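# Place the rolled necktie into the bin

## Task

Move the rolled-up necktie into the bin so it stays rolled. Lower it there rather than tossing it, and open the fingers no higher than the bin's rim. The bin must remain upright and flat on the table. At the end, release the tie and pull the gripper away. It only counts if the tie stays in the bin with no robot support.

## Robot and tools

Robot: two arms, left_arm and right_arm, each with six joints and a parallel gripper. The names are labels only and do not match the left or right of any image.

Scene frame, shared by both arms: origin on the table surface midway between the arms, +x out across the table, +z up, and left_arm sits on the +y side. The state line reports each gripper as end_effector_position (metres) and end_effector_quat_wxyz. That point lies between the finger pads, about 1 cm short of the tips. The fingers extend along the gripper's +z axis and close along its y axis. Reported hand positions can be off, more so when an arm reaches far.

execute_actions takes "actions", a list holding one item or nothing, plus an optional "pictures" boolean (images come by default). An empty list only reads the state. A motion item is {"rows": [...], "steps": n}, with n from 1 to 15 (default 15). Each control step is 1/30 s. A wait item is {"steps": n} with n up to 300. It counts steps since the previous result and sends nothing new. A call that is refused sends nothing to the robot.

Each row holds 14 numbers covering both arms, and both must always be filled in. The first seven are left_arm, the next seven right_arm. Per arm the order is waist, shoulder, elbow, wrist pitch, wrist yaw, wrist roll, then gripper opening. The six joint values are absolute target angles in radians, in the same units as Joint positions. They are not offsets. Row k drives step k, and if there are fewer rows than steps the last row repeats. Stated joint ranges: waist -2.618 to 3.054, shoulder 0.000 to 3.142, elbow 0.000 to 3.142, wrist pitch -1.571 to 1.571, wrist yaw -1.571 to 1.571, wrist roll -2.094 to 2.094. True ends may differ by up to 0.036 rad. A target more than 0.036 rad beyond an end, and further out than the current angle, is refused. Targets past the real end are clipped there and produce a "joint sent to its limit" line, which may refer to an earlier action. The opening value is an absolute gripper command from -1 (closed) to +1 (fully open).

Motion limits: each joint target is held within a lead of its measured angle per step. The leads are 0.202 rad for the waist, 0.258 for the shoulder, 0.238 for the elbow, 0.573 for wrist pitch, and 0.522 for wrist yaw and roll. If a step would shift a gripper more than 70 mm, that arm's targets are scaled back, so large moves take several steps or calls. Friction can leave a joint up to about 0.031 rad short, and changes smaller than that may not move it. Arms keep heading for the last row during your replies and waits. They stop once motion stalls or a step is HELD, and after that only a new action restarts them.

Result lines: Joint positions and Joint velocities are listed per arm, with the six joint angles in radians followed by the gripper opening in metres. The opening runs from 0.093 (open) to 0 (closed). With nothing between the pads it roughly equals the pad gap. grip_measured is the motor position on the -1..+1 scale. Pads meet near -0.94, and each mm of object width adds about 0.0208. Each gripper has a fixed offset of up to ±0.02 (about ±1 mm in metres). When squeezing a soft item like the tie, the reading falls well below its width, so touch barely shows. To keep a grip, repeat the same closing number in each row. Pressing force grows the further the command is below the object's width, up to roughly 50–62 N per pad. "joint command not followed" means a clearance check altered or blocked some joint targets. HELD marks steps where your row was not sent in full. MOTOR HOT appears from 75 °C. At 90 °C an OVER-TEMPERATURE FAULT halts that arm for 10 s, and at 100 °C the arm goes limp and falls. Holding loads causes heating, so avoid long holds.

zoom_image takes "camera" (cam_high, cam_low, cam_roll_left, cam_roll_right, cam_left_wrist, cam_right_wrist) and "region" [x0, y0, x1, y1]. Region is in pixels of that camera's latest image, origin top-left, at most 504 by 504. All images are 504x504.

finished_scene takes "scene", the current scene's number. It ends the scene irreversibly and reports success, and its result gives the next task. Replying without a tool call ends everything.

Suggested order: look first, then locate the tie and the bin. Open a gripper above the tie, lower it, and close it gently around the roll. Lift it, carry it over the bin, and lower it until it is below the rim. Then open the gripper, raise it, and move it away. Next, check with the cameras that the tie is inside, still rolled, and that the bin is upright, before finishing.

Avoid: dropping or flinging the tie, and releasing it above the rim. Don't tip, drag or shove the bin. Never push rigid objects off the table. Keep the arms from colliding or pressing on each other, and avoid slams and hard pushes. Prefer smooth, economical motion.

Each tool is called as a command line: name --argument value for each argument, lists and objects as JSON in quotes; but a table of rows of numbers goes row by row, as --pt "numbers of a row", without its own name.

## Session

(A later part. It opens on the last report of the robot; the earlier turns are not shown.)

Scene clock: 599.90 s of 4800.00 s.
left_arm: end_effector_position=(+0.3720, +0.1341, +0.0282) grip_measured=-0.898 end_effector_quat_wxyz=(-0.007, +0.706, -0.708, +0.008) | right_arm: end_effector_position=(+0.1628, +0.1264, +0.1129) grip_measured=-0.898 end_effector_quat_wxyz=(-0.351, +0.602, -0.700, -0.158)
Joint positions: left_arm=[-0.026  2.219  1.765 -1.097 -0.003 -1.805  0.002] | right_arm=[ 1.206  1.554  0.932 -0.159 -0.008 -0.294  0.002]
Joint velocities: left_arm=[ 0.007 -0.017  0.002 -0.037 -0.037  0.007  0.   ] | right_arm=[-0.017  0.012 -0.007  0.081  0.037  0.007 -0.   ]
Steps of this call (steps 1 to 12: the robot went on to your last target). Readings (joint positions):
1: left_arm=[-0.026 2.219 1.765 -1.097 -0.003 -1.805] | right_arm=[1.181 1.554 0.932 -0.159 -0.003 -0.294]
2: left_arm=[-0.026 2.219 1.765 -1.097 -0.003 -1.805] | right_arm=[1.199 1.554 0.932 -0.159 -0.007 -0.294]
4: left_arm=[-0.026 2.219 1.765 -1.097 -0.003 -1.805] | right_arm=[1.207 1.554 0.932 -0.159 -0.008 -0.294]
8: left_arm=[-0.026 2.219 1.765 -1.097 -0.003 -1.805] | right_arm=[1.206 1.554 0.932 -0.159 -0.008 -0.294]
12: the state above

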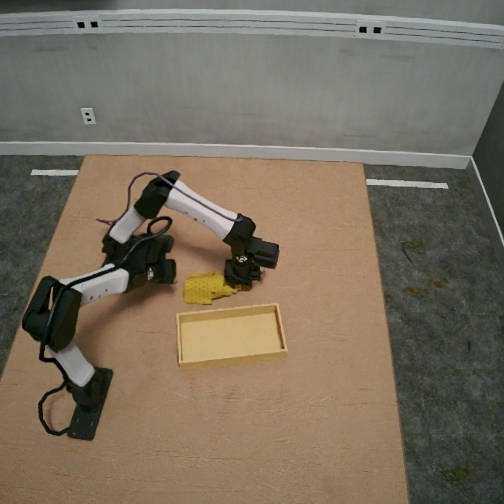

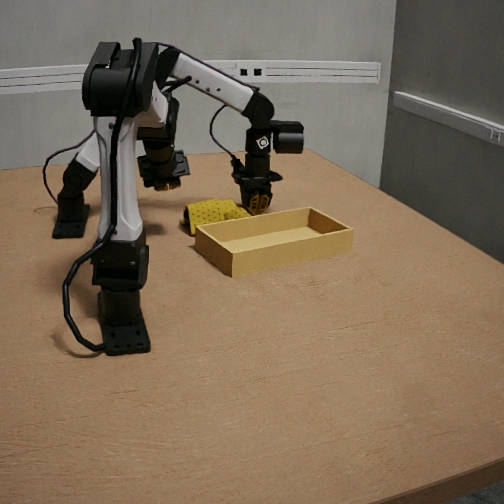

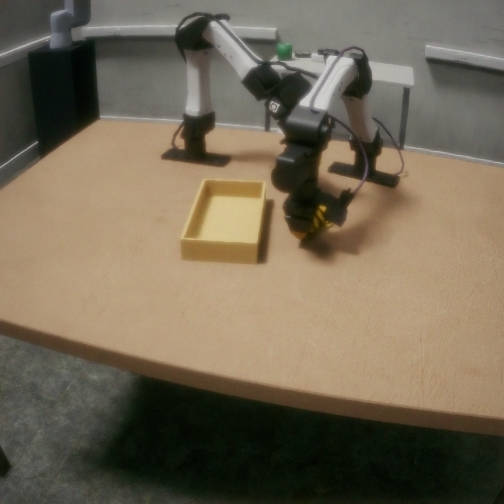

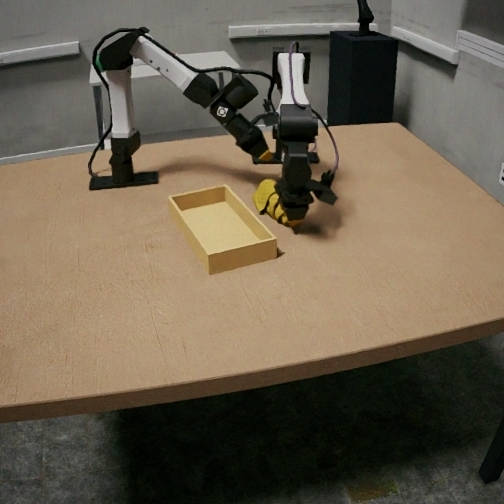

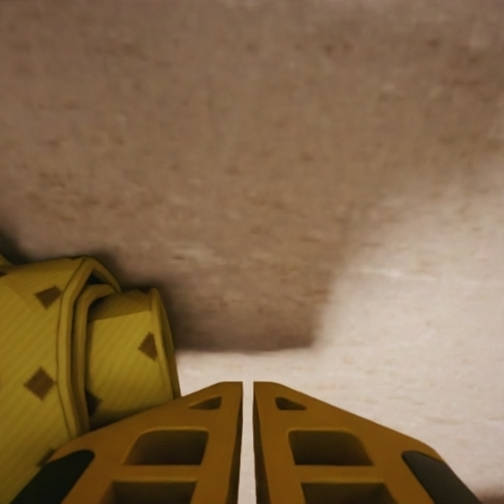

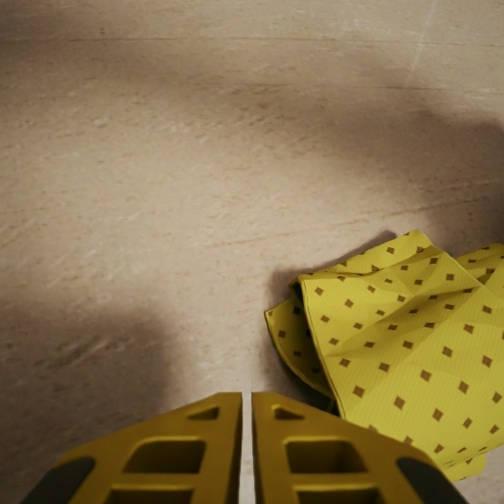

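execute_actions --actions '[{"rows":[[-0.032,2.24,1.789,-1.11,0,-1.81,-0.9,1.2,1.565,0.915,-0.12,0,-0.3,-0.9],[-0.032,2.24,1.789,-1.11,0,-1.81,-0.9,1.2,1.58,0.9,-0.09,0,-0.3,-0.9],[-0.032,2.24,1.789,-1.11,0,-1.81,-0.9,1.2,1.595,0.885,-0.06,0,-0.3,-0.9],[-0.032,2.24,1.789,-1.11,0,-1.81,-0.9,1.2,1.61,0.87,-0.03,0,-0.3,-0.9],[-0.032,2.24,1.789,-1.11,0,-1.81,-0.9,1.2,1.625,0.855,0.0,0,-0.3,-0.9],[-0.032,2.24,1.789,-1.11,0,-1.81,-0.9,1.2,1.64,0.84,0.03,0,-0.3,-0.9],[-0.032,2.24,1.789,-1.11,0,-1.81,-0.9,1.2,1.655,0.825,0.06,0,-0.3,-0.9],[-0.032,2.24,1.789,-1.11,0,-1.81,-0.9,1.2,1.67,0.81,0.09,0,-0.3,-0.9],[-0.032,2.24,1.789,-1.11,0,-1.81,-0.9,1.2,1.685,0.795,0.12,0,-0.3,-0.9],[-0.032,2.24,1.789,-1.11,0,-1.81,-0.9,1.2,1.7,0.78,0.15,0,-0.3,-0.9],[-0.032,2.24,1.789,-1.11,0,-1.81,-0.9,1.2,1.715,0.767,0.17,0,-0.3,-0.9],[-0.032,2.24,1.789,-1.11,0,-1.81,-0.9,1.2,1.733,0.754,0.19,0,-0.3,-0.9]],"steps":15}]' --pictures false

execute_actions --actions '[{"steps":15}]'

zoom_image --camera "cam_high" --region '[130, 230, 290, 330]'

Scene clock: 617.30 s of 4800.00 s.
left_arm: end_effector_position=(+0.3720, +0.1341, +0.0282) grip_measured=-0.898 end_effector_quat_wxyz=(-0.007, +0.706, -0.708, +0.008) | right_arm: end_effector_position=(+0.1565, +0.1133, +0.0228) grip_measured=-0.898 end_effector_quat_wxyz=(-0.317, +0.611, -0.711, -0.143)
Joint positions: left_arm=[-0.026  2.219  1.765 -1.097 -0.003 -1.805  0.002] | right_arm=[ 1.206  1.726  0.759  0.107 -0.008 -0.294  0.002]
Joint velocities: left_arm=[-0.002 -0.007 -0.012 -0.037 -0.037 -0.037  0.001] | right_arm=[-0.007  0.164 -0.129  0.139 -0.037  0.051  0.001]
Steps of this call (steps 1 to 30: the robot went on to your last target; steps 31 to 120: nothing new was sent; then 12.90 s passed at rest; steps 121 to 135: all 15 steps of this action). Readings (joint positions):
121: left_arm=[-0.026 2.219 1.765 -1.097 -0.003 -1.805] | right_arm=[1.206 1.554 0.931 -0.157 -0.008 -0.294]
122: left_arm=[-0.026 2.219 1.765 -1.097 -0.003 -1.805] | right_arm=[1.206 1.554 0.927 -0.148 -0.008 -0.294]
124: left_arm=[-0.026 2.219 1.765 -1.097 -0.003 -1.805] | right_arm=[1.206 1.560 0.910 -0.113 -0.008 -0.294]
128: left_arm=[-0.026 2.219 1.765 -1.097 -0.003 -1.805] | right_arm=[1.206 1.617 0.854 -0.019 -0.008 -0.294]
135: the state above

Scene clock: 617.80 s of 4800.00 s.
left_arm: end_effector_position=(+0.3720, +0.1341, +0.0282) grip_measured=-0.898 end_effector_quat_wxyz=(-0.007, +0.706, -0.708, +0.008) | right_arm: end_effector_position=(+0.1605, +0.1217, +0.0299) grip_measured=-0.898 end_effector_quat_wxyz=(-0.340, +0.605, -0.704, -0.153)
Joint positions: left_arm=[-0.026  2.219  1.765 -1.097 -0.003 -1.805  0.002] | right_arm=[ 1.206  1.73   0.754  0.169 -0.008 -0.294  0.002]
Joint velocities: left_arm=[-0.002 -0.007 -0.017  0.007 -0.051 -0.007 -0.001] | right_arm=[-0.017 -0.012  0.002  0.037 -0.095 -0.11  -0.001]
Steps of this call (steps 1 to 15: the robot went on to your last target). Readings (joint positions):
1: left_arm=[-0.026 2.219 1.765 -1.097 -0.003 -1.805] | right_arm=[1.206 1.729 0.755 0.113 -0.008 -0.294]
2: left_arm=[-0.026 2.219 1.765 -1.097 -0.003 -1.805] | right_arm=[1.206 1.730 0.754 0.119 -0.008 -0.294]
4: left_arm=[-0.026 2.219 1.765 -1.097 -0.003 -1.805] | right_arm=[1.206 1.730 0.754 0.139 -0.008 -0.294]
8: left_arm=[-0.026 2.219 1.765 -1.097 -0.003 -1.805] | right_arm=[1.206 1.730 0.754 0.160 -0.008 -0.294]
15: the state above

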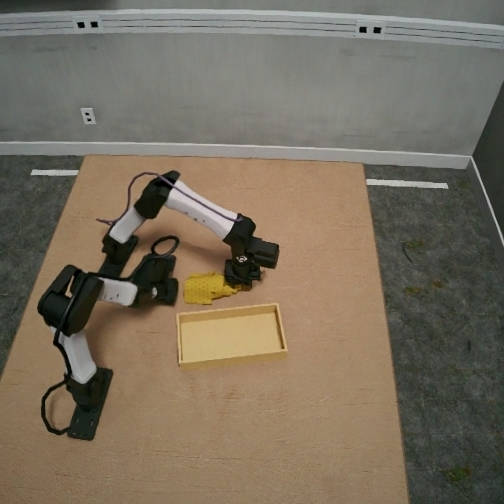

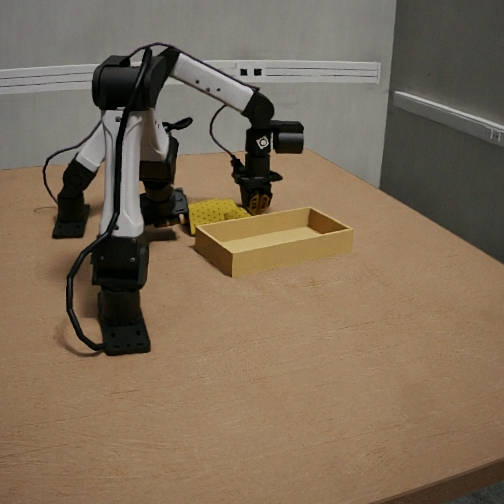

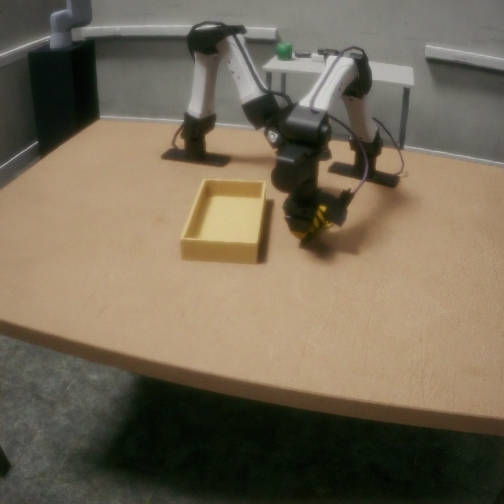

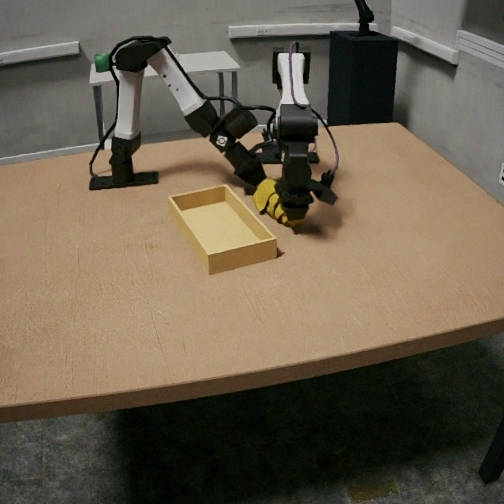

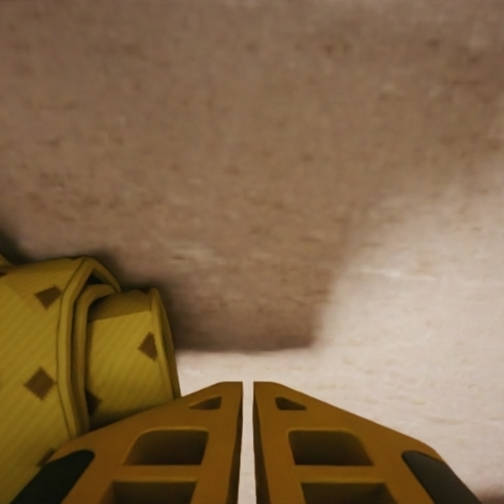

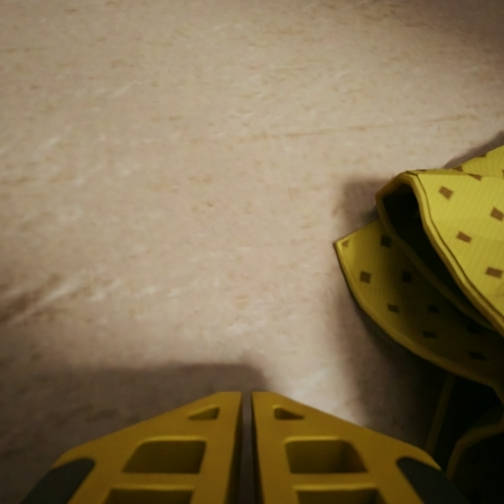

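Region (130, 230, 290, 330) of cam_high's 504x504 image, scaled by 3.150, with more detail than that image has; it fills the top 315 rows of this view, and the rest is white.

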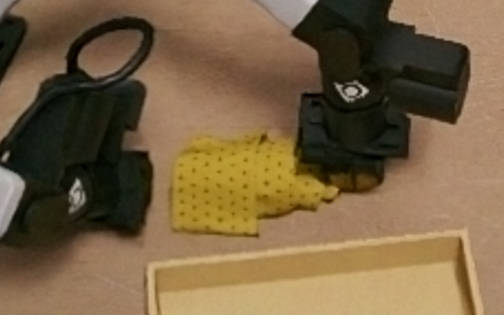

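execute_actions --actions '[]'

Scene clock: 645.30 s of 4800.00 s.
left_arm: end_effector_position=(+0.3720, +0.1341, +0.0282) grip_measured=-0.898 end_effector_quat_wxyz=(-0.007, +0.706, -0.708, +0.008) | right_arm: end_effector_position=(+0.1607, +0.1220, +0.0302) grip_measured=-0.898 end_effector_quat_wxyz=(-0.341, +0.605, -0.703, -0.154)
Joint positions: left_arm=[-0.026  2.219  1.765 -1.097 -0.003 -1.805  0.002] | right_arm=[ 1.206  1.73   0.754  0.171 -0.008 -0.294  0.002]
Joint velocities: left_arm=[-0.007  0.007 -0.002 -0.022  0.022  0.007 -0.001] | right_arm=[-0.012  0.007 -0.007 -0.051  0.037 -0.007  0.001]
Steps of this call (steps 1 to 15: the robot went on to your last target; steps 16 to 110: nothing new was sent; then 23.83 s passed at rest). Readings (joint positions):
1: left_arm=[-0.026 2.219 1.765 -1.097 -0.003 -1.805] | right_arm=[1.206 1.730 0.754 0.169 -0.008 -0.294]
2: left_arm=[-0.026 2.219 1.765 -1.097 -0.003 -1.805] | right_arm=[1.206 1.730 0.754 0.169 -0.008 -0.294]
4: left_arm=[-0.026 2.219 1.765 -1.097 -0.003 -1.805] | right_arm=[1.206 1.730 0.754 0.170 -0.008 -0.294]
8: left_arm=[-0.026 2.219 1.765 -1.097 -0.003 -1.805] | right_arm=[1.206 1.730 0.754 0.170 -0.008 -0.294]
110: the state above
All arms were judged still, so your last target was given up. Only a new action makes them travel on or press farther. Fingers that are still opening or closing keep moving.

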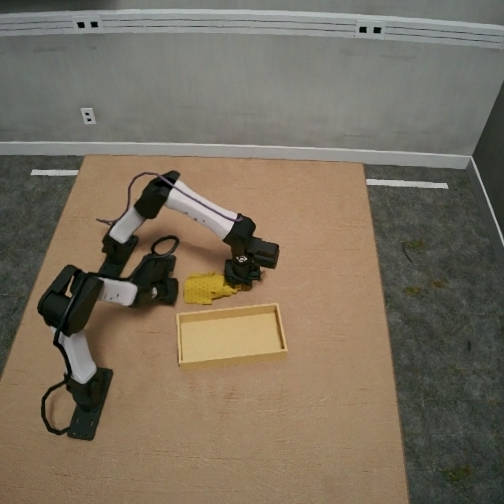

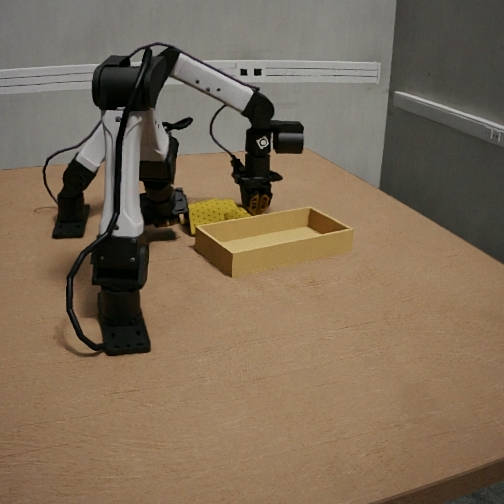

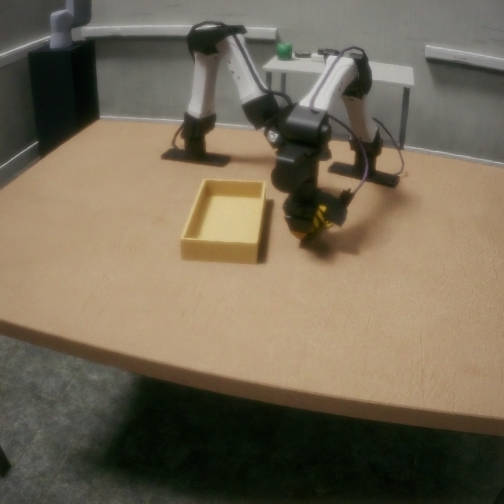

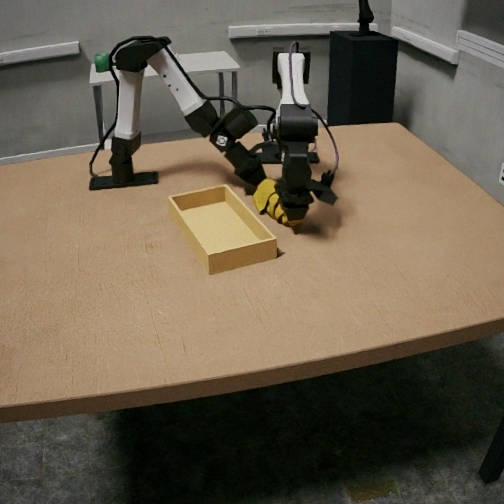

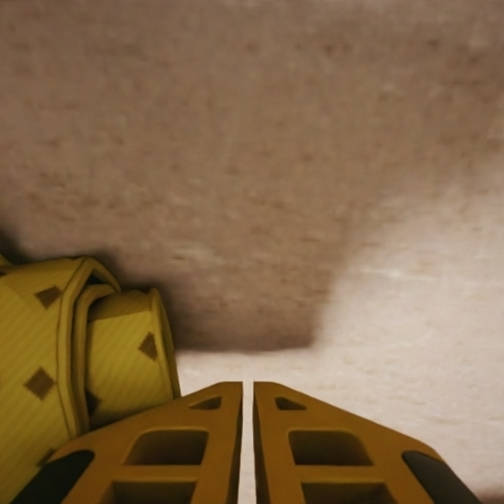

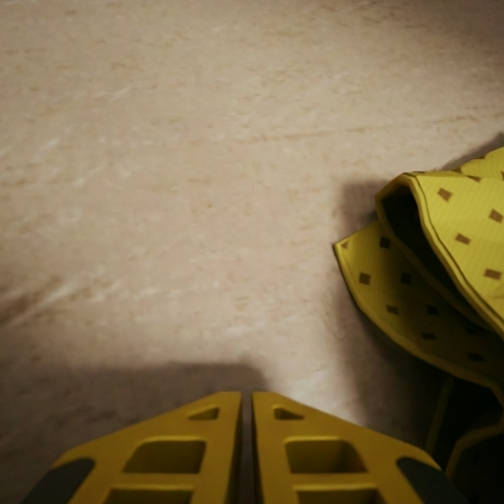

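Push toward x≈0.32.

execute_actions --actions '[{"rows":[[-0.04,2.19,1.72,-1.09,0,-1.82,-0.9,1.2,1.733,0.754,0.19,0,-0.3,-0.9],[-0.04,2.17,1.69,-1.08,0,-1.82,-0.9,1.2,1.733,0.754,0.19,0,-0.3,-0.9],[-0.045,2.15,1.66,-1.07,0,-1.82,-0.9,1.2,1.733,0.754,0.19,0,-0.3,-0.9],[-0.05,2.13,1.63,-1.06,0,-1.83,-0.9,1.2,1.733,0.754,0.19,0,-0.3,-0.9],[-0.05,2.11,1.6,-1.05,0,-1.83,-0.9,1.2,1.733,0.754,0.19,0,-0.3,-0.9],[-0.055,2.09,1.57,-1.04,0,-1.83,-0.9,1.2,1.733,0.754,0.19,0,-0.3,-0.9],[-0.06,2.07,1.54,-1.03,0,-1.84,-0.9,1.2,1.733,0.754,0.19,0,-0.3,-0.9],[-0.065,2.05,1.51,-1.02,0,-1.84,-0.9,1.2,1.733,0.754,0.19,0,-0.3,-0.9],[-0.07,2.03,1.48,-1.01,0,-1.85,-0.9,1.2,1.733,0.754,0.19,0,-0.3,-0.9],[-0.075,2.01,1.45,-1.0,0,-1.85,-0.9,1.2,1.733,0.754,0.19,0,-0.3,-0.9],[-0.08,1.99,1.42,-0.99,0,-1.85,-0.9,1.2,1.733,0.754,0.19,0,-0.3,-0.9]],"steps":15}]'

execute_actions --actions '[{"rows":[[-0.085,1.97,1.39,-0.98,0,-1.86,-0.9,1.2,1.733,0.754,0.19,0,-0.3,-0.9],[-0.09,1.96,1.37,-0.97,0,-1.86,-0.9,1.2,1.733,0.754,0.19,0,-0.3,-0.9],[-0.09,1.95,1.35,-0.97,0,-1.86,-0.9,1.2,1.733,0.754,0.19,0,-0.3,-0.9],[-0.095,1.94,1.33,-0.96,0,-1.87,-0.9,1.2,1.733,0.754,0.19,0,-0.3,-0.9],[-0.1,1.93,1.31,-0.96,0,-1.87,-0.9,1.2,1.733,0.754,0.19,0,-0.3,-0.9],[-0.1,1.92,1.295,-0.95,0,-1.87,-0.9,1.2,1.733,0.754,0.19,0,-0.3,-0.9]],"steps":15}]'

Scene clock: 668.17 s of 4800.00 s.
left_arm: end_effector_position=(+0.3080, +0.1310, +0.0330) grip_measured=-0.898 end_effector_quat_wxyz=(-0.001, +0.702, -0.712, -0.002) | right_arm: end_effector_position=(+0.1607, +0.1220, +0.0302) grip_measured=-0.898 end_effector_quat_wxyz=(-0.341, +0.605, -0.703, -0.154)
Joint positions: left_arm=[-0.075  2.003  1.449 -1.02  -0.003 -1.84   0.002] | right_arm=[ 1.206  1.73   0.754  0.171 -0.008 -0.294  0.002]
Joint velocities: left_arm=[-0.007 -0.022 -0.042  0.154 -0.066 -0.022  0.   ] | right_arm=[-0.007  0.007 -0.002  0.007  0.051 -0.066  0.001]
Steps of this call (steps 1 to 90: nothing new was sent; then 19.37 s passed at rest; steps 91 to 105: all 15 steps of this action). Readings (joint positions):
91: left_arm=[-0.027 2.217 1.762 -1.095 -0.003 -1.806] | right_arm=[1.206 1.730 0.754 0.171 -0.008 -0.294]
92: left_arm=[-0.028 2.211 1.751 -1.088 -0.003 -1.808] | right_arm=[1.206 1.730 0.754 0.171 -0.008 -0.294]
94: left_arm=[-0.031 2.184 1.706 -1.072 -0.003 -1.811] | right_arm=[1.206 1.730 0.754 0.171 -0.008 -0.294]
98: left_arm=[-0.047 2.103 1.586 -1.052 -0.003 -1.822] | right_arm=[1.206 1.730 0.754 0.171 -0.008 -0.294]
105: the state above

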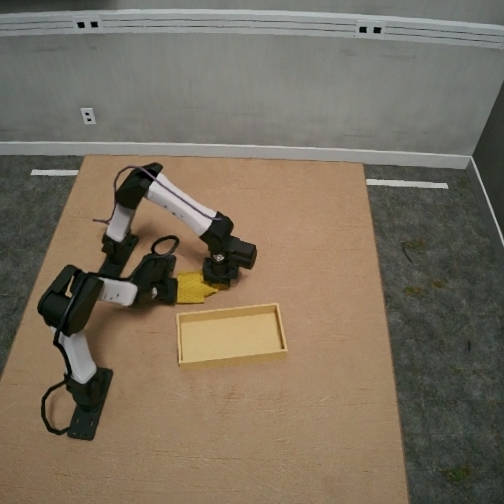

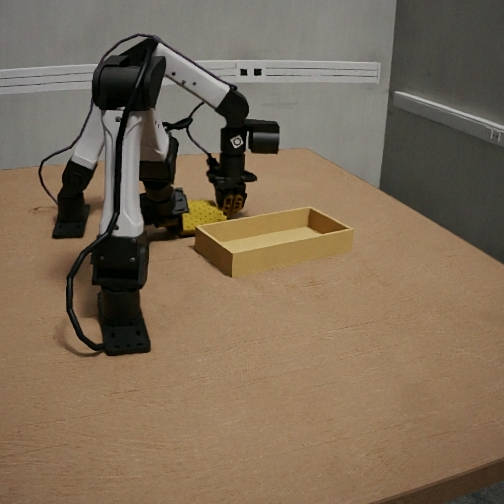

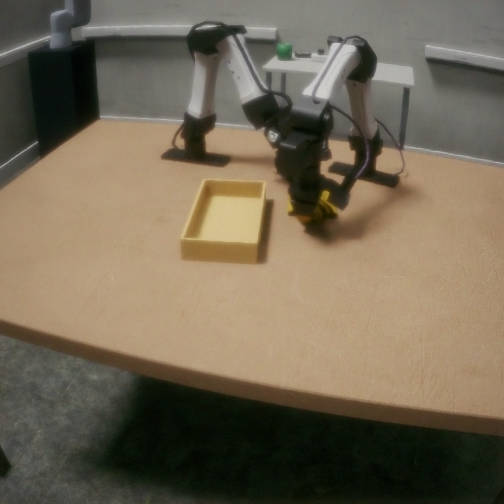

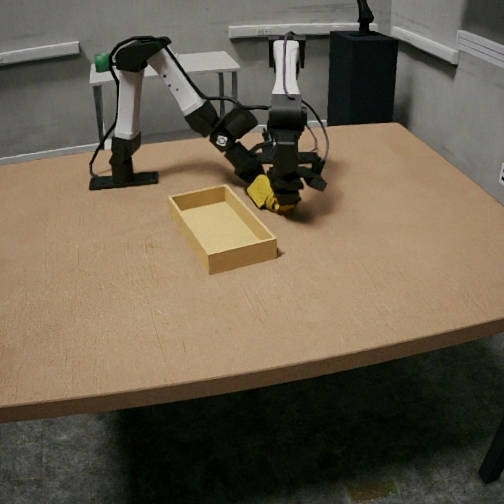

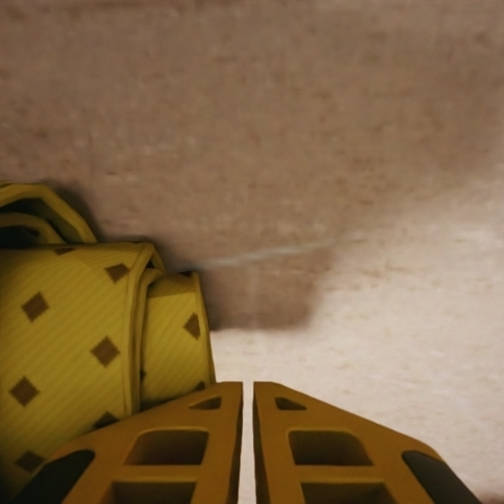

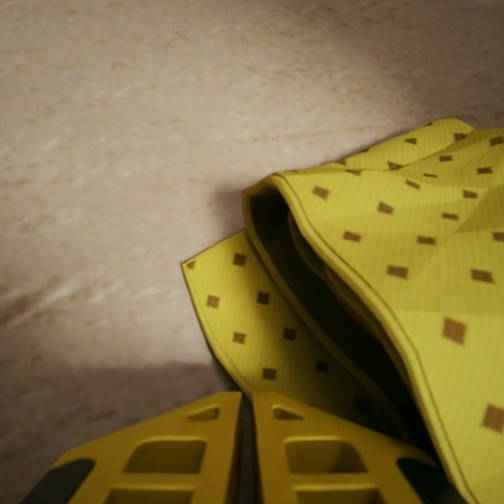

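Scene clock: 668.67 s of 4800.00 s.
left_arm: end_effector_position=(+0.2868, +0.1307, +0.0262) grip_measured=-0.898 end_effector_quat_wxyz=(-0.002, +0.704, -0.710, -0.000) | right_arm: end_effector_position=(+0.1607, +0.1220, +0.0302) grip_measured=-0.898 end_effector_quat_wxyz=(-0.341, +0.605, -0.703, -0.154)
Joint positions: left_arm=[-0.093  1.936  1.324 -0.958 -0.003 -1.864  0.002] | right_arm=[ 1.206  1.73   0.754  0.171 -0.008 -0.294  0.002]
Joint velocities: left_arm=[-0.007  0.007 -0.007  0.007 -0.007  0.037 -0.001] | right_arm=[-0.002 -0.017  0.007  0.007 -0.007 -0.051  0.   ]
Steps of this call (steps 1 to 15: all 15 steps of this action). Readings (joint positions):
1: left_arm=[-0.075 2.000 1.443 -1.011 -0.003 -1.843] | right_arm=[1.206 1.730 0.754 0.171 -0.008 -0.294]
2: left_arm=[-0.076 1.994 1.430 -0.999 -0.003 -1.845] | right_arm=[1.206 1.730 0.754 0.171 -0.008 -0.294]
4: left_arm=[-0.079 1.974 1.395 -0.980 -0.003 -1.849] | right_arm=[1.206 1.730 0.754 0.171 -0.008 -0.294]
8: left_arm=[-0.091 1.939 1.330 -0.967 -0.003 -1.859] | right_arm=[1.206 1.730 0.754 0.171 -0.008 -0.294]
15: the state above

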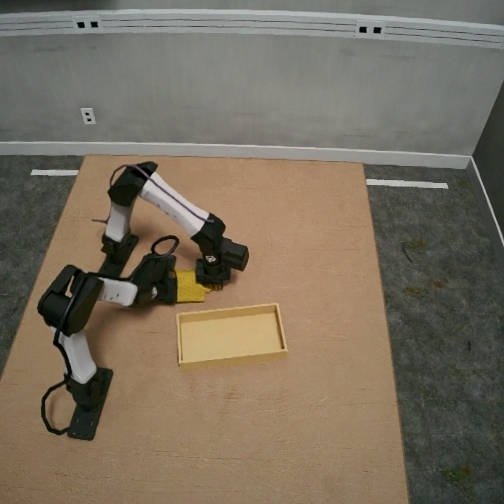

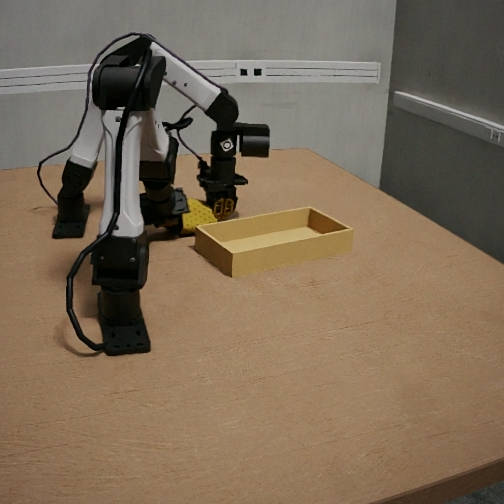

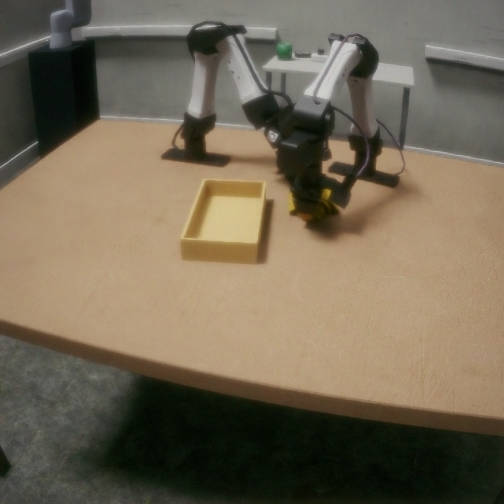

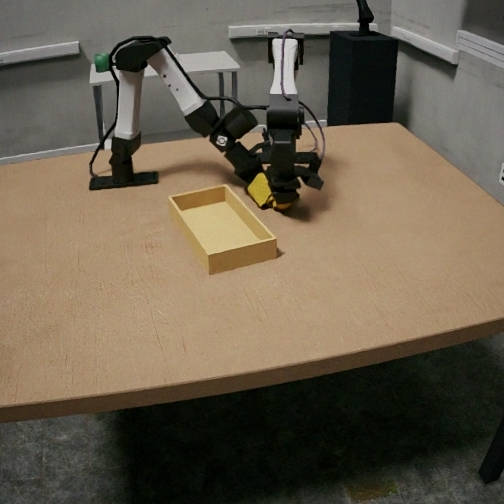

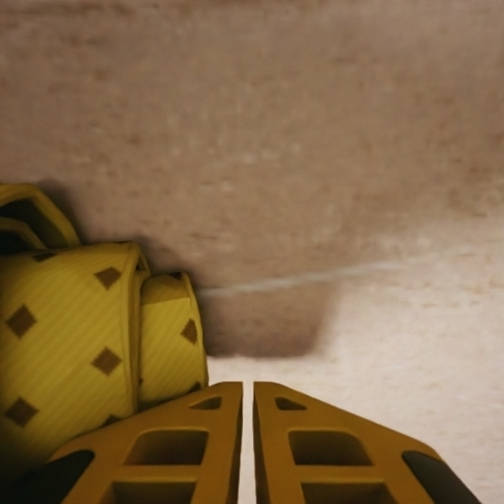

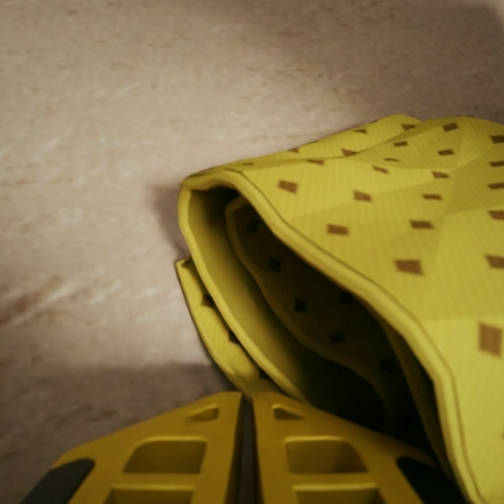

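Working. Continue to x≈0.262.

execute_actions --actions '[{"rows":[[-0.105,1.91,1.28,-0.95,0,-1.88,-0.9,1.2,1.733,0.754,0.19,0,-0.3,-0.9],[-0.11,1.9,1.265,-0.945,0,-1.88,-0.9,1.2,1.733,0.754,0.19,0,-0.3,-0.9],[-0.11,1.89,1.25,-0.94,0,-1.88,-0.9,1.2,1.733,0.754,0.19,0,-0.3,-0.9],[-0.115,1.88,1.235,-0.935,0,-1.89,-0.9,1.2,1.733,0.754,0.19,0,-0.3,-0.9],[-0.12,1.87,1.22,-0.93,0,-1.89,-0.9,1.2,1.733,0.754,0.19,0,-0.3,-0.9],[-0.12,1.86,1.21,-0.93,0,-1.89,-0.9,1.2,1.733,0.754,0.19,0,-0.3,-0.9],[-0.125,1.85,1.2,-0.925,0,-1.9,-0.9,1.2,1.733,0.754,0.19,0,-0.3,-0.9],[-0.125,1.84,1.19,-0.92,0,-1.9,-0.9,1.2,1.733,0.754,0.19,0,-0.3,-0.9]],"steps":15}]'

Scene clock: 678.87 s of 4800.00 s.
left_arm: end_effector_position=(+0.2736, +0.1280, +0.0290) grip_measured=-0.899 end_effector_quat_wxyz=(-0.012, +0.707, -0.707, +0.019) | right_arm: end_effector_position=(+0.1595, +0.1226, +0.0303) grip_measured=-0.898 end_effector_quat_wxyz=(-0.339, +0.606, -0.702, -0.157)
Joint positions: left_arm=[-0.113  1.854  1.224 -0.896 -0.006 -1.892  0.002] | right_arm=[ 1.206  1.73   0.754  0.171 -0.015 -0.294  0.002]
Joint velocities: left_arm=[ 0.007  0.002 -0.037  0.051 -0.051 -0.066  0.001] | right_arm=[ 0.012 -0.017 -0.027  0.022  0.081 -0.037  0.   ]
Steps of this call (steps 1 to 15: the robot went on to your last target; steps 16 to 110: nothing new was sent; then 6.03 s passed at rest; steps 111 to 125: all 15 steps of this action). Readings (joint positions):
111: left_arm=[-0.093 1.934 1.322 -0.956 -0.003 -1.866] | right_arm=[1.206 1.730 0.754 0.171 -0.008 -0.294]
112: left_arm=[-0.094 1.931 1.315 -0.951 -0.003 -1.867] | right_arm=[1.206 1.730 0.754 0.171 -0.008 -0.294]
114: left_arm=[-0.098 1.915 1.292 -0.937 -0.003 -1.872] | right_arm=[1.206 1.730 0.754 0.171 -0.008 -0.294]
118: left_arm=[-0.110 1.873 1.242 -0.911 -0.004 -1.883] | right_arm=[1.206 1.730 0.754 0.171 -0.012 -0.294]
125: the state above

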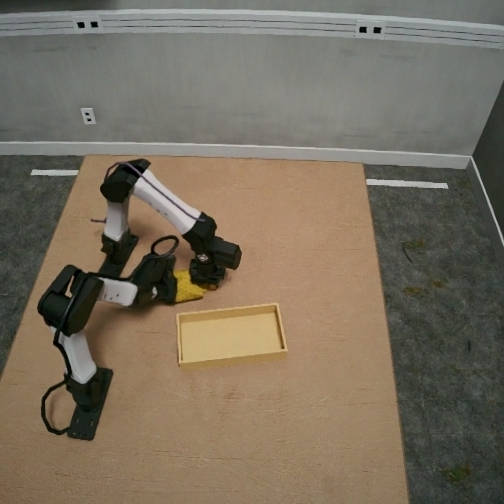

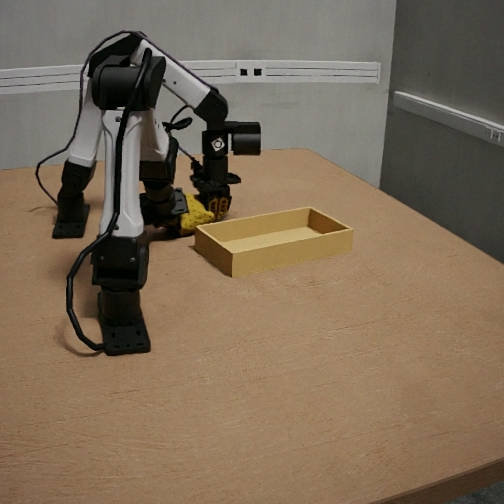

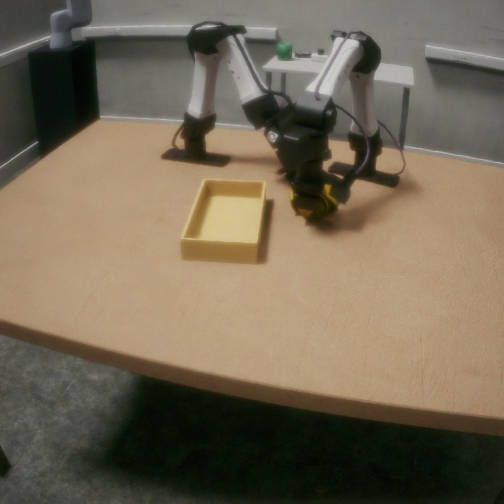

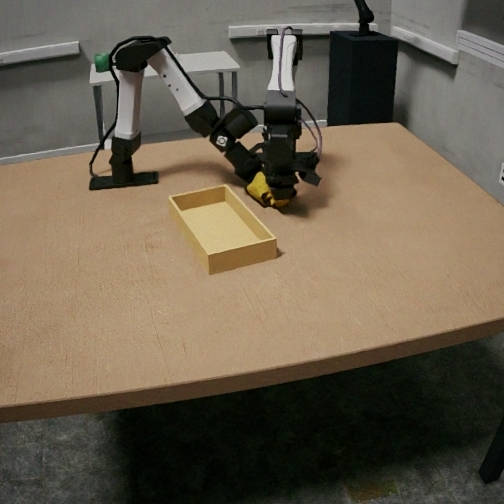

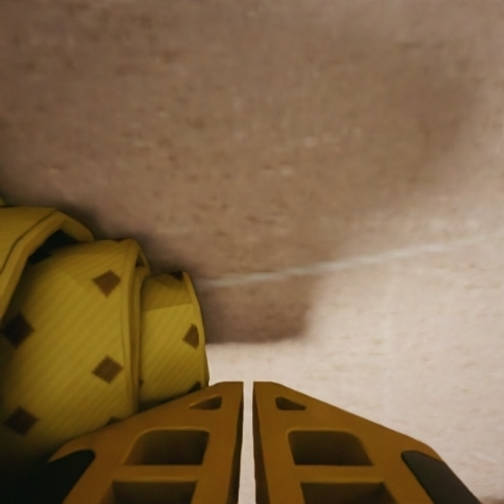

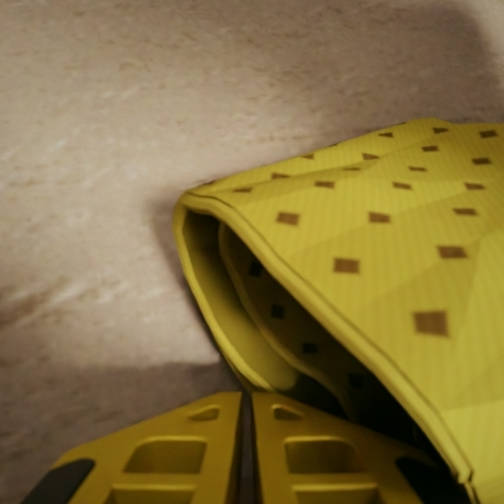

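execute_actions --actions '[{"rows":[[-0.11,1.87,1.25,-0.93,0,-1.89,-0.9,1.22,1.733,0.754,0.19,0,-0.3,-0.9],[-0.105,1.89,1.29,-0.95,0,-1.89,-0.9,1.24,1.733,0.754,0.19,0,-0.3,-0.9],[-0.1,1.91,1.32,-0.97,0,-1.89,-0.9,1.26,1.73,0.76,0.19,0,-0.3,-0.9],[-0.1,1.92,1.35,-0.99,0,-1.89,-0.9,1.28,1.72,0.77,0.17,0,-0.3,-0.9],[-0.1,1.91,1.37,-1.02,0,-1.89,-0.9,1.30,1.70,0.79,0.13,0,-0.3,-0.9],[-0.1,1.89,1.38,-1.05,0,-1.89,-0.9,1.31,1.67,0.82,0.08,0,-0.3,-0.9],[-0.1,1.87,1.39,-1.08,0,-1.89,-0.9,1.32,1.64,0.85,0.02,0,-0.3,-0.9],[-0.1,1.85,1.40,-1.11,0,-1.89,-0.9,1.32,1.61,0.88,-0.04,0,-0.3,-0.9],[-0.1,1.83,1.41,-1.14,0,-1.89,-0.9,1.32,1.58,0.91,-0.1,0,-0.3,-0.9],[-0.1,1.81,1.42,-1.17,0,-1.89,-0.9,1.32,1.55,0.93,-0.16,0,-0.3,-0.9],[-0.1,1.79,1.43,-1.2,0,-1.89,-0.9,1.32,1.5,0.93,-0.16,0,-0.3,-0.9],[-0.1,1.78,1.44,-1.22,0,-1.89,-0.9,1.32,1.45,0.93,-0.16,0,-0.3,-0.9],[-0.1,1.77,1.44,-1.24,0,-1.89,-0.9,1.32,1.4,0.93,-0.16,0,-0.3,-0.9]],"steps":15}]' --pictures false

execute_actions --actions '[{"rows":[[-0.1,1.77,1.44,-1.24,0,-1.89,-0.9,1.32,1.3,0.9,-0.16,0,-0.3,-0.9],[-0.1,1.77,1.44,-1.24,0,-1.89,-0.9,1.32,1.2,0.85,-0.16,0,-0.3,-0.9],[-0.1,1.77,1.44,-1.24,0,-1.89,-0.9,1.32,1.1,0.8,-0.16,0,-0.3,-0.9],[-0.1,1.77,1.44,-1.24,0,-1.89,-0.9,1.32,1.0,0.75,-0.16,0,-0.3,-0.9],[-0.1,1.77,1.44,-1.24,0,-1.89,-0.9,1.32,0.9,0.7,-0.16,0,-0.3,-0.9],[-0.1,1.77,1.44,-1.24,0,-1.89,1,1.32,0.8,0.65,-0.16,0,-0.3,-0.9],[-0.1,1.77,1.44,-1.24,0,-1.89,1,1.32,0.7,0.6,-0.16,0,-0.3,-0.9],[-0.1,1.77,1.44,-1.24,0,-1.89,1,1.32,0.6,0.55,-0.16,0,-0.3,-0.9]],"steps":15}]'

Scene clock: 702.33 s of 4800.00 s.
left_arm: end_effector_position=(+0.2738, +0.1299, +0.0982) grip_measured=-0.899 end_effector_quat_wxyz=(-0.013, +0.709, -0.704, +0.019) | right_arm: end_effector_position=(+0.1203, +0.1473, +0.1651) grip_measured=-0.898 end_effector_quat_wxyz=(-0.407, +0.616, -0.640, -0.211)
Joint positions: left_arm=[-0.108  1.784  1.419 -1.16  -0.006 -1.894  0.002] | right_arm=[ 1.319  1.438  0.918 -0.098 -0.007 -0.294  0.002]
Joint velocities: left_arm=[ 0.017 -0.33   0.154 -0.447 -0.066 -0.037 -0.002] | right_arm=[ 0.002 -1.023  0.232 -0.095 -0.007 -0.007 -0.001]
Steps of this call (steps 1 to 15: the robot went on to your last target; steps 16 to 110: nothing new was sent; then 19.30 s passed at rest; steps 111 to 125: all 15 steps of this action). Readings (joint positions):
111: left_arm=[-0.113 1.854 1.223 -0.895 -0.006 -1.894] | right_arm=[1.208 1.730 0.754 0.171 -0.015 -0.294]
112: left_arm=[-0.113 1.856 1.230 -0.902 -0.006 -1.894] | right_arm=[1.211 1.730 0.754 0.171 -0.014 -0.294]
114: left_arm=[-0.111 1.878 1.273 -0.935 -0.006 -1.894] | right_arm=[1.233 1.730 0.754 0.171 -0.009 -0.294]
118: left_arm=[-0.108 1.890 1.356 -0.994 -0.006 -1.894] | right_arm=[1.303 1.706 0.801 0.077 -0.007 -0.294]
125: the state above

Scene clock: 702.83 s of 4800.00 s.
left_arm: end_effector_position=(+0.2600, +0.1344, +0.1041) grip_measured=+0.999 end_effector_quat_wxyz=(-0.002, +0.709, -0.705, -0.001) | right_arm: end_effector_position=(+0.0750, +0.0172, +0.2684) grip_measured=-0.898 end_effector_quat_wxyz=(+0.567, -0.535, +0.555, +0.291)
Joint positions: left_arm=[-0.108  1.769  1.426 -1.228 -0.006 -1.894  0.093] | right_arm=[ 1.319  0.601  0.565 -0.153 -0.007 -0.294  0.002]
Joint velocities: left_arm=[-0.012  0.007 -0.012  0.007 -0.022 -0.051  0.003] | right_arm=[-0.012 -0.002 -0.071 -0.11   0.066  0.007  0.   ]
Steps of this call (steps 1 to 15: all 15 steps of this action). Readings (joint positions):
1: left_arm=[-0.108 1.774 1.424 -1.175 -0.006 -1.894] | right_arm=[1.319 1.401 0.921 -0.098 -0.007 -0.294]
2: left_arm=[-0.108 1.770 1.426 -1.186 -0.006 -1.894] | right_arm=[1.319 1.354 0.911 -0.102 -0.007 -0.294]
4: left_arm=[-0.108 1.769 1.426 -1.202 -0.006 -1.894] | right_arm=[1.319 1.208 0.843 -0.111 -0.007 -0.294]
8: left_arm=[-0.108 1.769 1.426 -1.220 -0.006 -1.894] | right_arm=[1.319 0.843 0.657 -0.125 -0.007 -0.294]
15: the state above

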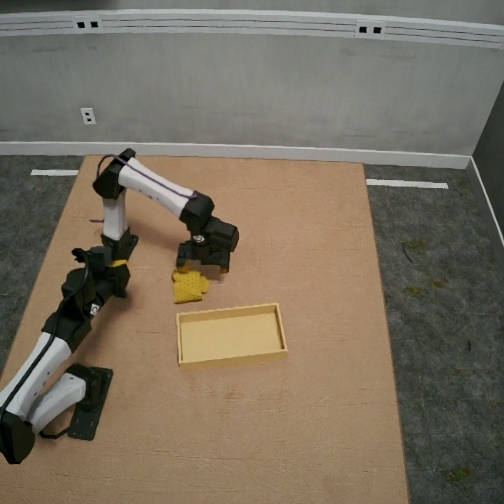

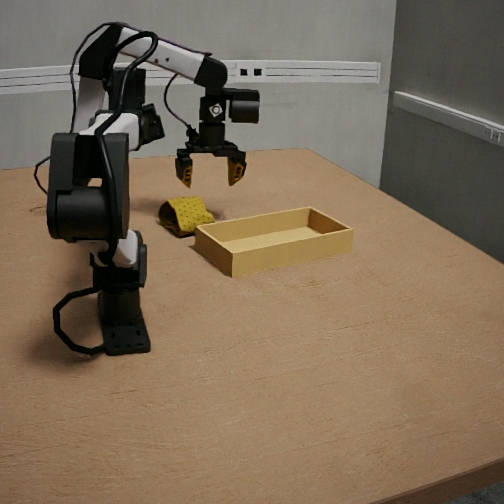

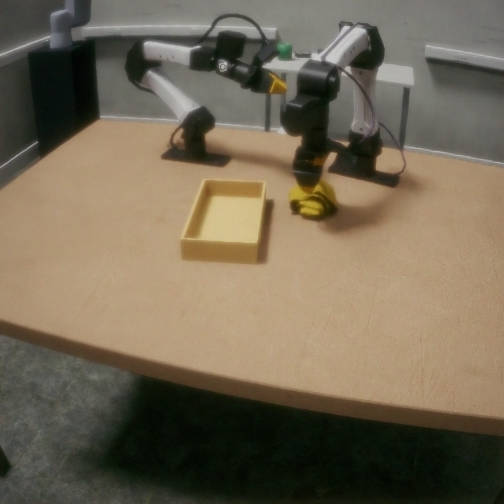

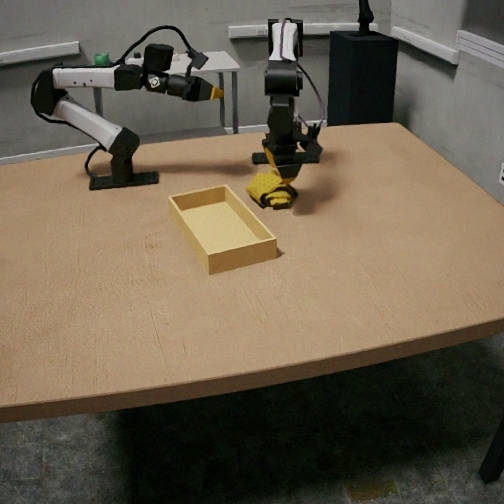

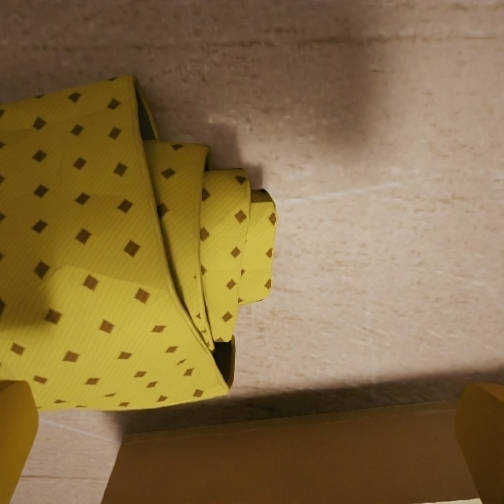

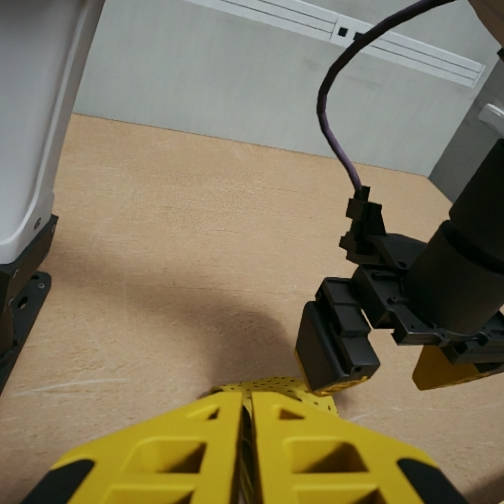

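execute_actions --actions '[{"rows":[[-0.12,1.75,1.4,-1.23,0,-1.9,1,1.2,0.6,0.55,-0.16,0,-0.3,-0.9],[-0.13,1.73,1.375,-1.23,0,-1.91,1,1.05,0.6,0.55,-0.16,0,-0.3,-0.9],[-0.14,1.71,1.35,-1.23,0,-1.92,1,0.9,0.6,0.55,-0.16,0,-0.3,-0.9],[-0.15,1.69,1.325,-1.22,0,-1.93,1,0.75,0.6,0.55,-0.16,0,-0.3,-0.9],[-0.155,1.67,1.3,-1.22,0,-1.94,1,0.6,0.6,0.55,-0.16,0,-0.3,-0.9],[-0.16,1.65,1.28,-1.21,0,-1.95,1,0.45,0.6,0.55,-0.16,0,-0.3,-0.9],[-0.17,1.63,1.26,-1.21,0,-1.95,1,0.3,0.6,0.55,-0.16,0,-0.3,-0.9],[-0.175,1.61,1.24,-1.21,0,-1.95,1,0.15,0.6,0.55,-0.16,0,-0.3,-0.9],[-0.175,1.61,1.24,-1.21,0,-1.95,1,0,0.6,0.55,-0.16,0,-0.3,-0.9],[-0.175,1.61,1.24,-1.21,0,-1.95,1,-0.15,0.6,0.55,-0.16,0,-0.3,-0.9],[-0.175,1.61,1.24,-1.21,0,-1.95,1,-0.3,0.6,0.55,-0.16,0,-0.3,-0.9],[-0.175,1.61,1.24,-1.21,0,-1.95,1,-0.5,0.6,0.55,-0.16,0,-0.3,-0.9]],"steps":15}]'

Scene clock: 720.23 s of 4800.00 s.
left_arm: end_effector_position=(+0.2159, +0.1305, +0.1058) grip_measured=+1.000 end_effector_quat_wxyz=(-0.001, +0.704, -0.710, -0.004) | right_arm: end_effector_position=(+0.2611, -0.1902, +0.2633) grip_measured=-0.898 end_effector_quat_wxyz=(+0.631, -0.200, +0.749, -0.021)
Joint positions: left_arm=[-0.17   1.622  1.266 -1.221 -0.006 -1.941  0.093] | right_arm=[ 0.307  0.601  0.559 -0.162 -0.003 -0.295  0.002]
Joint velocities: left_arm=[-0.002  0.012 -0.012 -0.081 -0.037 -0.007 -0.   ] | right_arm=[-2.093 -0.007  0.002  0.022 -0.022  0.022 -0.001]
Steps of this call (steps 1 to 15: the robot went on to your last target; steps 16 to 110: nothing new was sent; then 13.23 s passed at rest; steps 111 to 125: all 15 steps of this action). Readings (joint positions):
111: left_arm=[-0.108 1.769 1.426 -1.230 -0.006 -1.894] | right_arm=[1.302 0.601 0.559 -0.162 -0.014 -0.295]
112: left_arm=[-0.110 1.766 1.422 -1.227 -0.006 -1.896] | right_arm=[1.251 0.601 0.559 -0.162 -0.020 -0.295]
114: left_arm=[-0.121 1.744 1.392 -1.218 -0.006 -1.903] | right_arm=[1.106 0.601 0.559 -0.162 -0.016 -0.295]
118: left_arm=[-0.157 1.665 1.299 -1.216 -0.006 -1.926] | right_arm=[0.815 0.601 0.559 -0.162 -0.008 -0.295]
125: the state above

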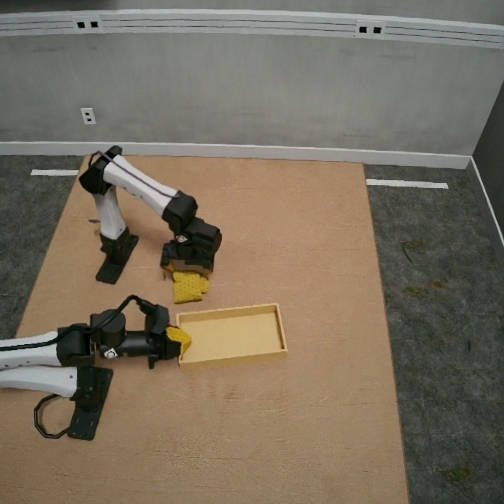

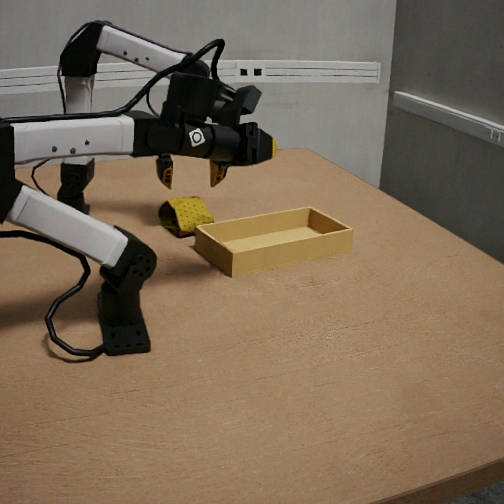

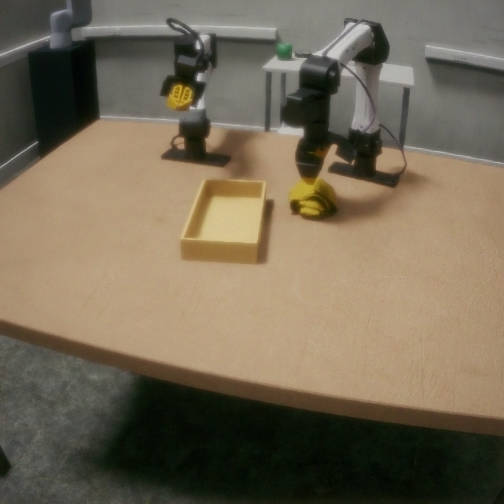

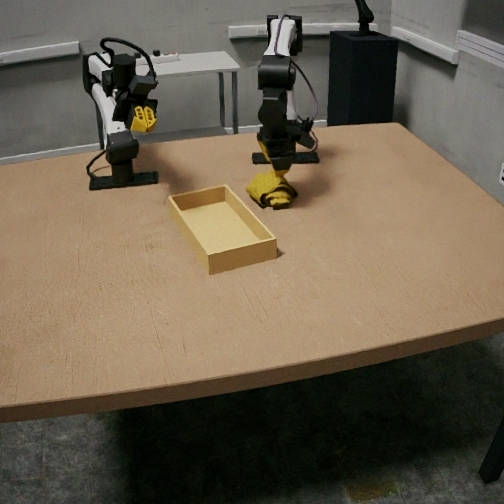

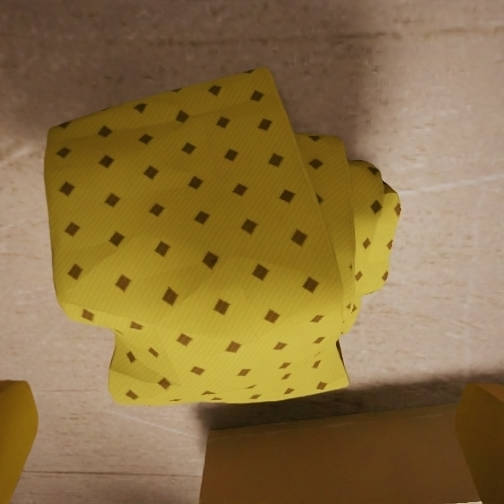

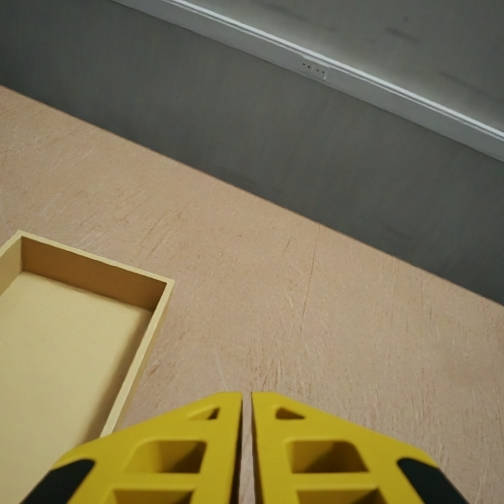

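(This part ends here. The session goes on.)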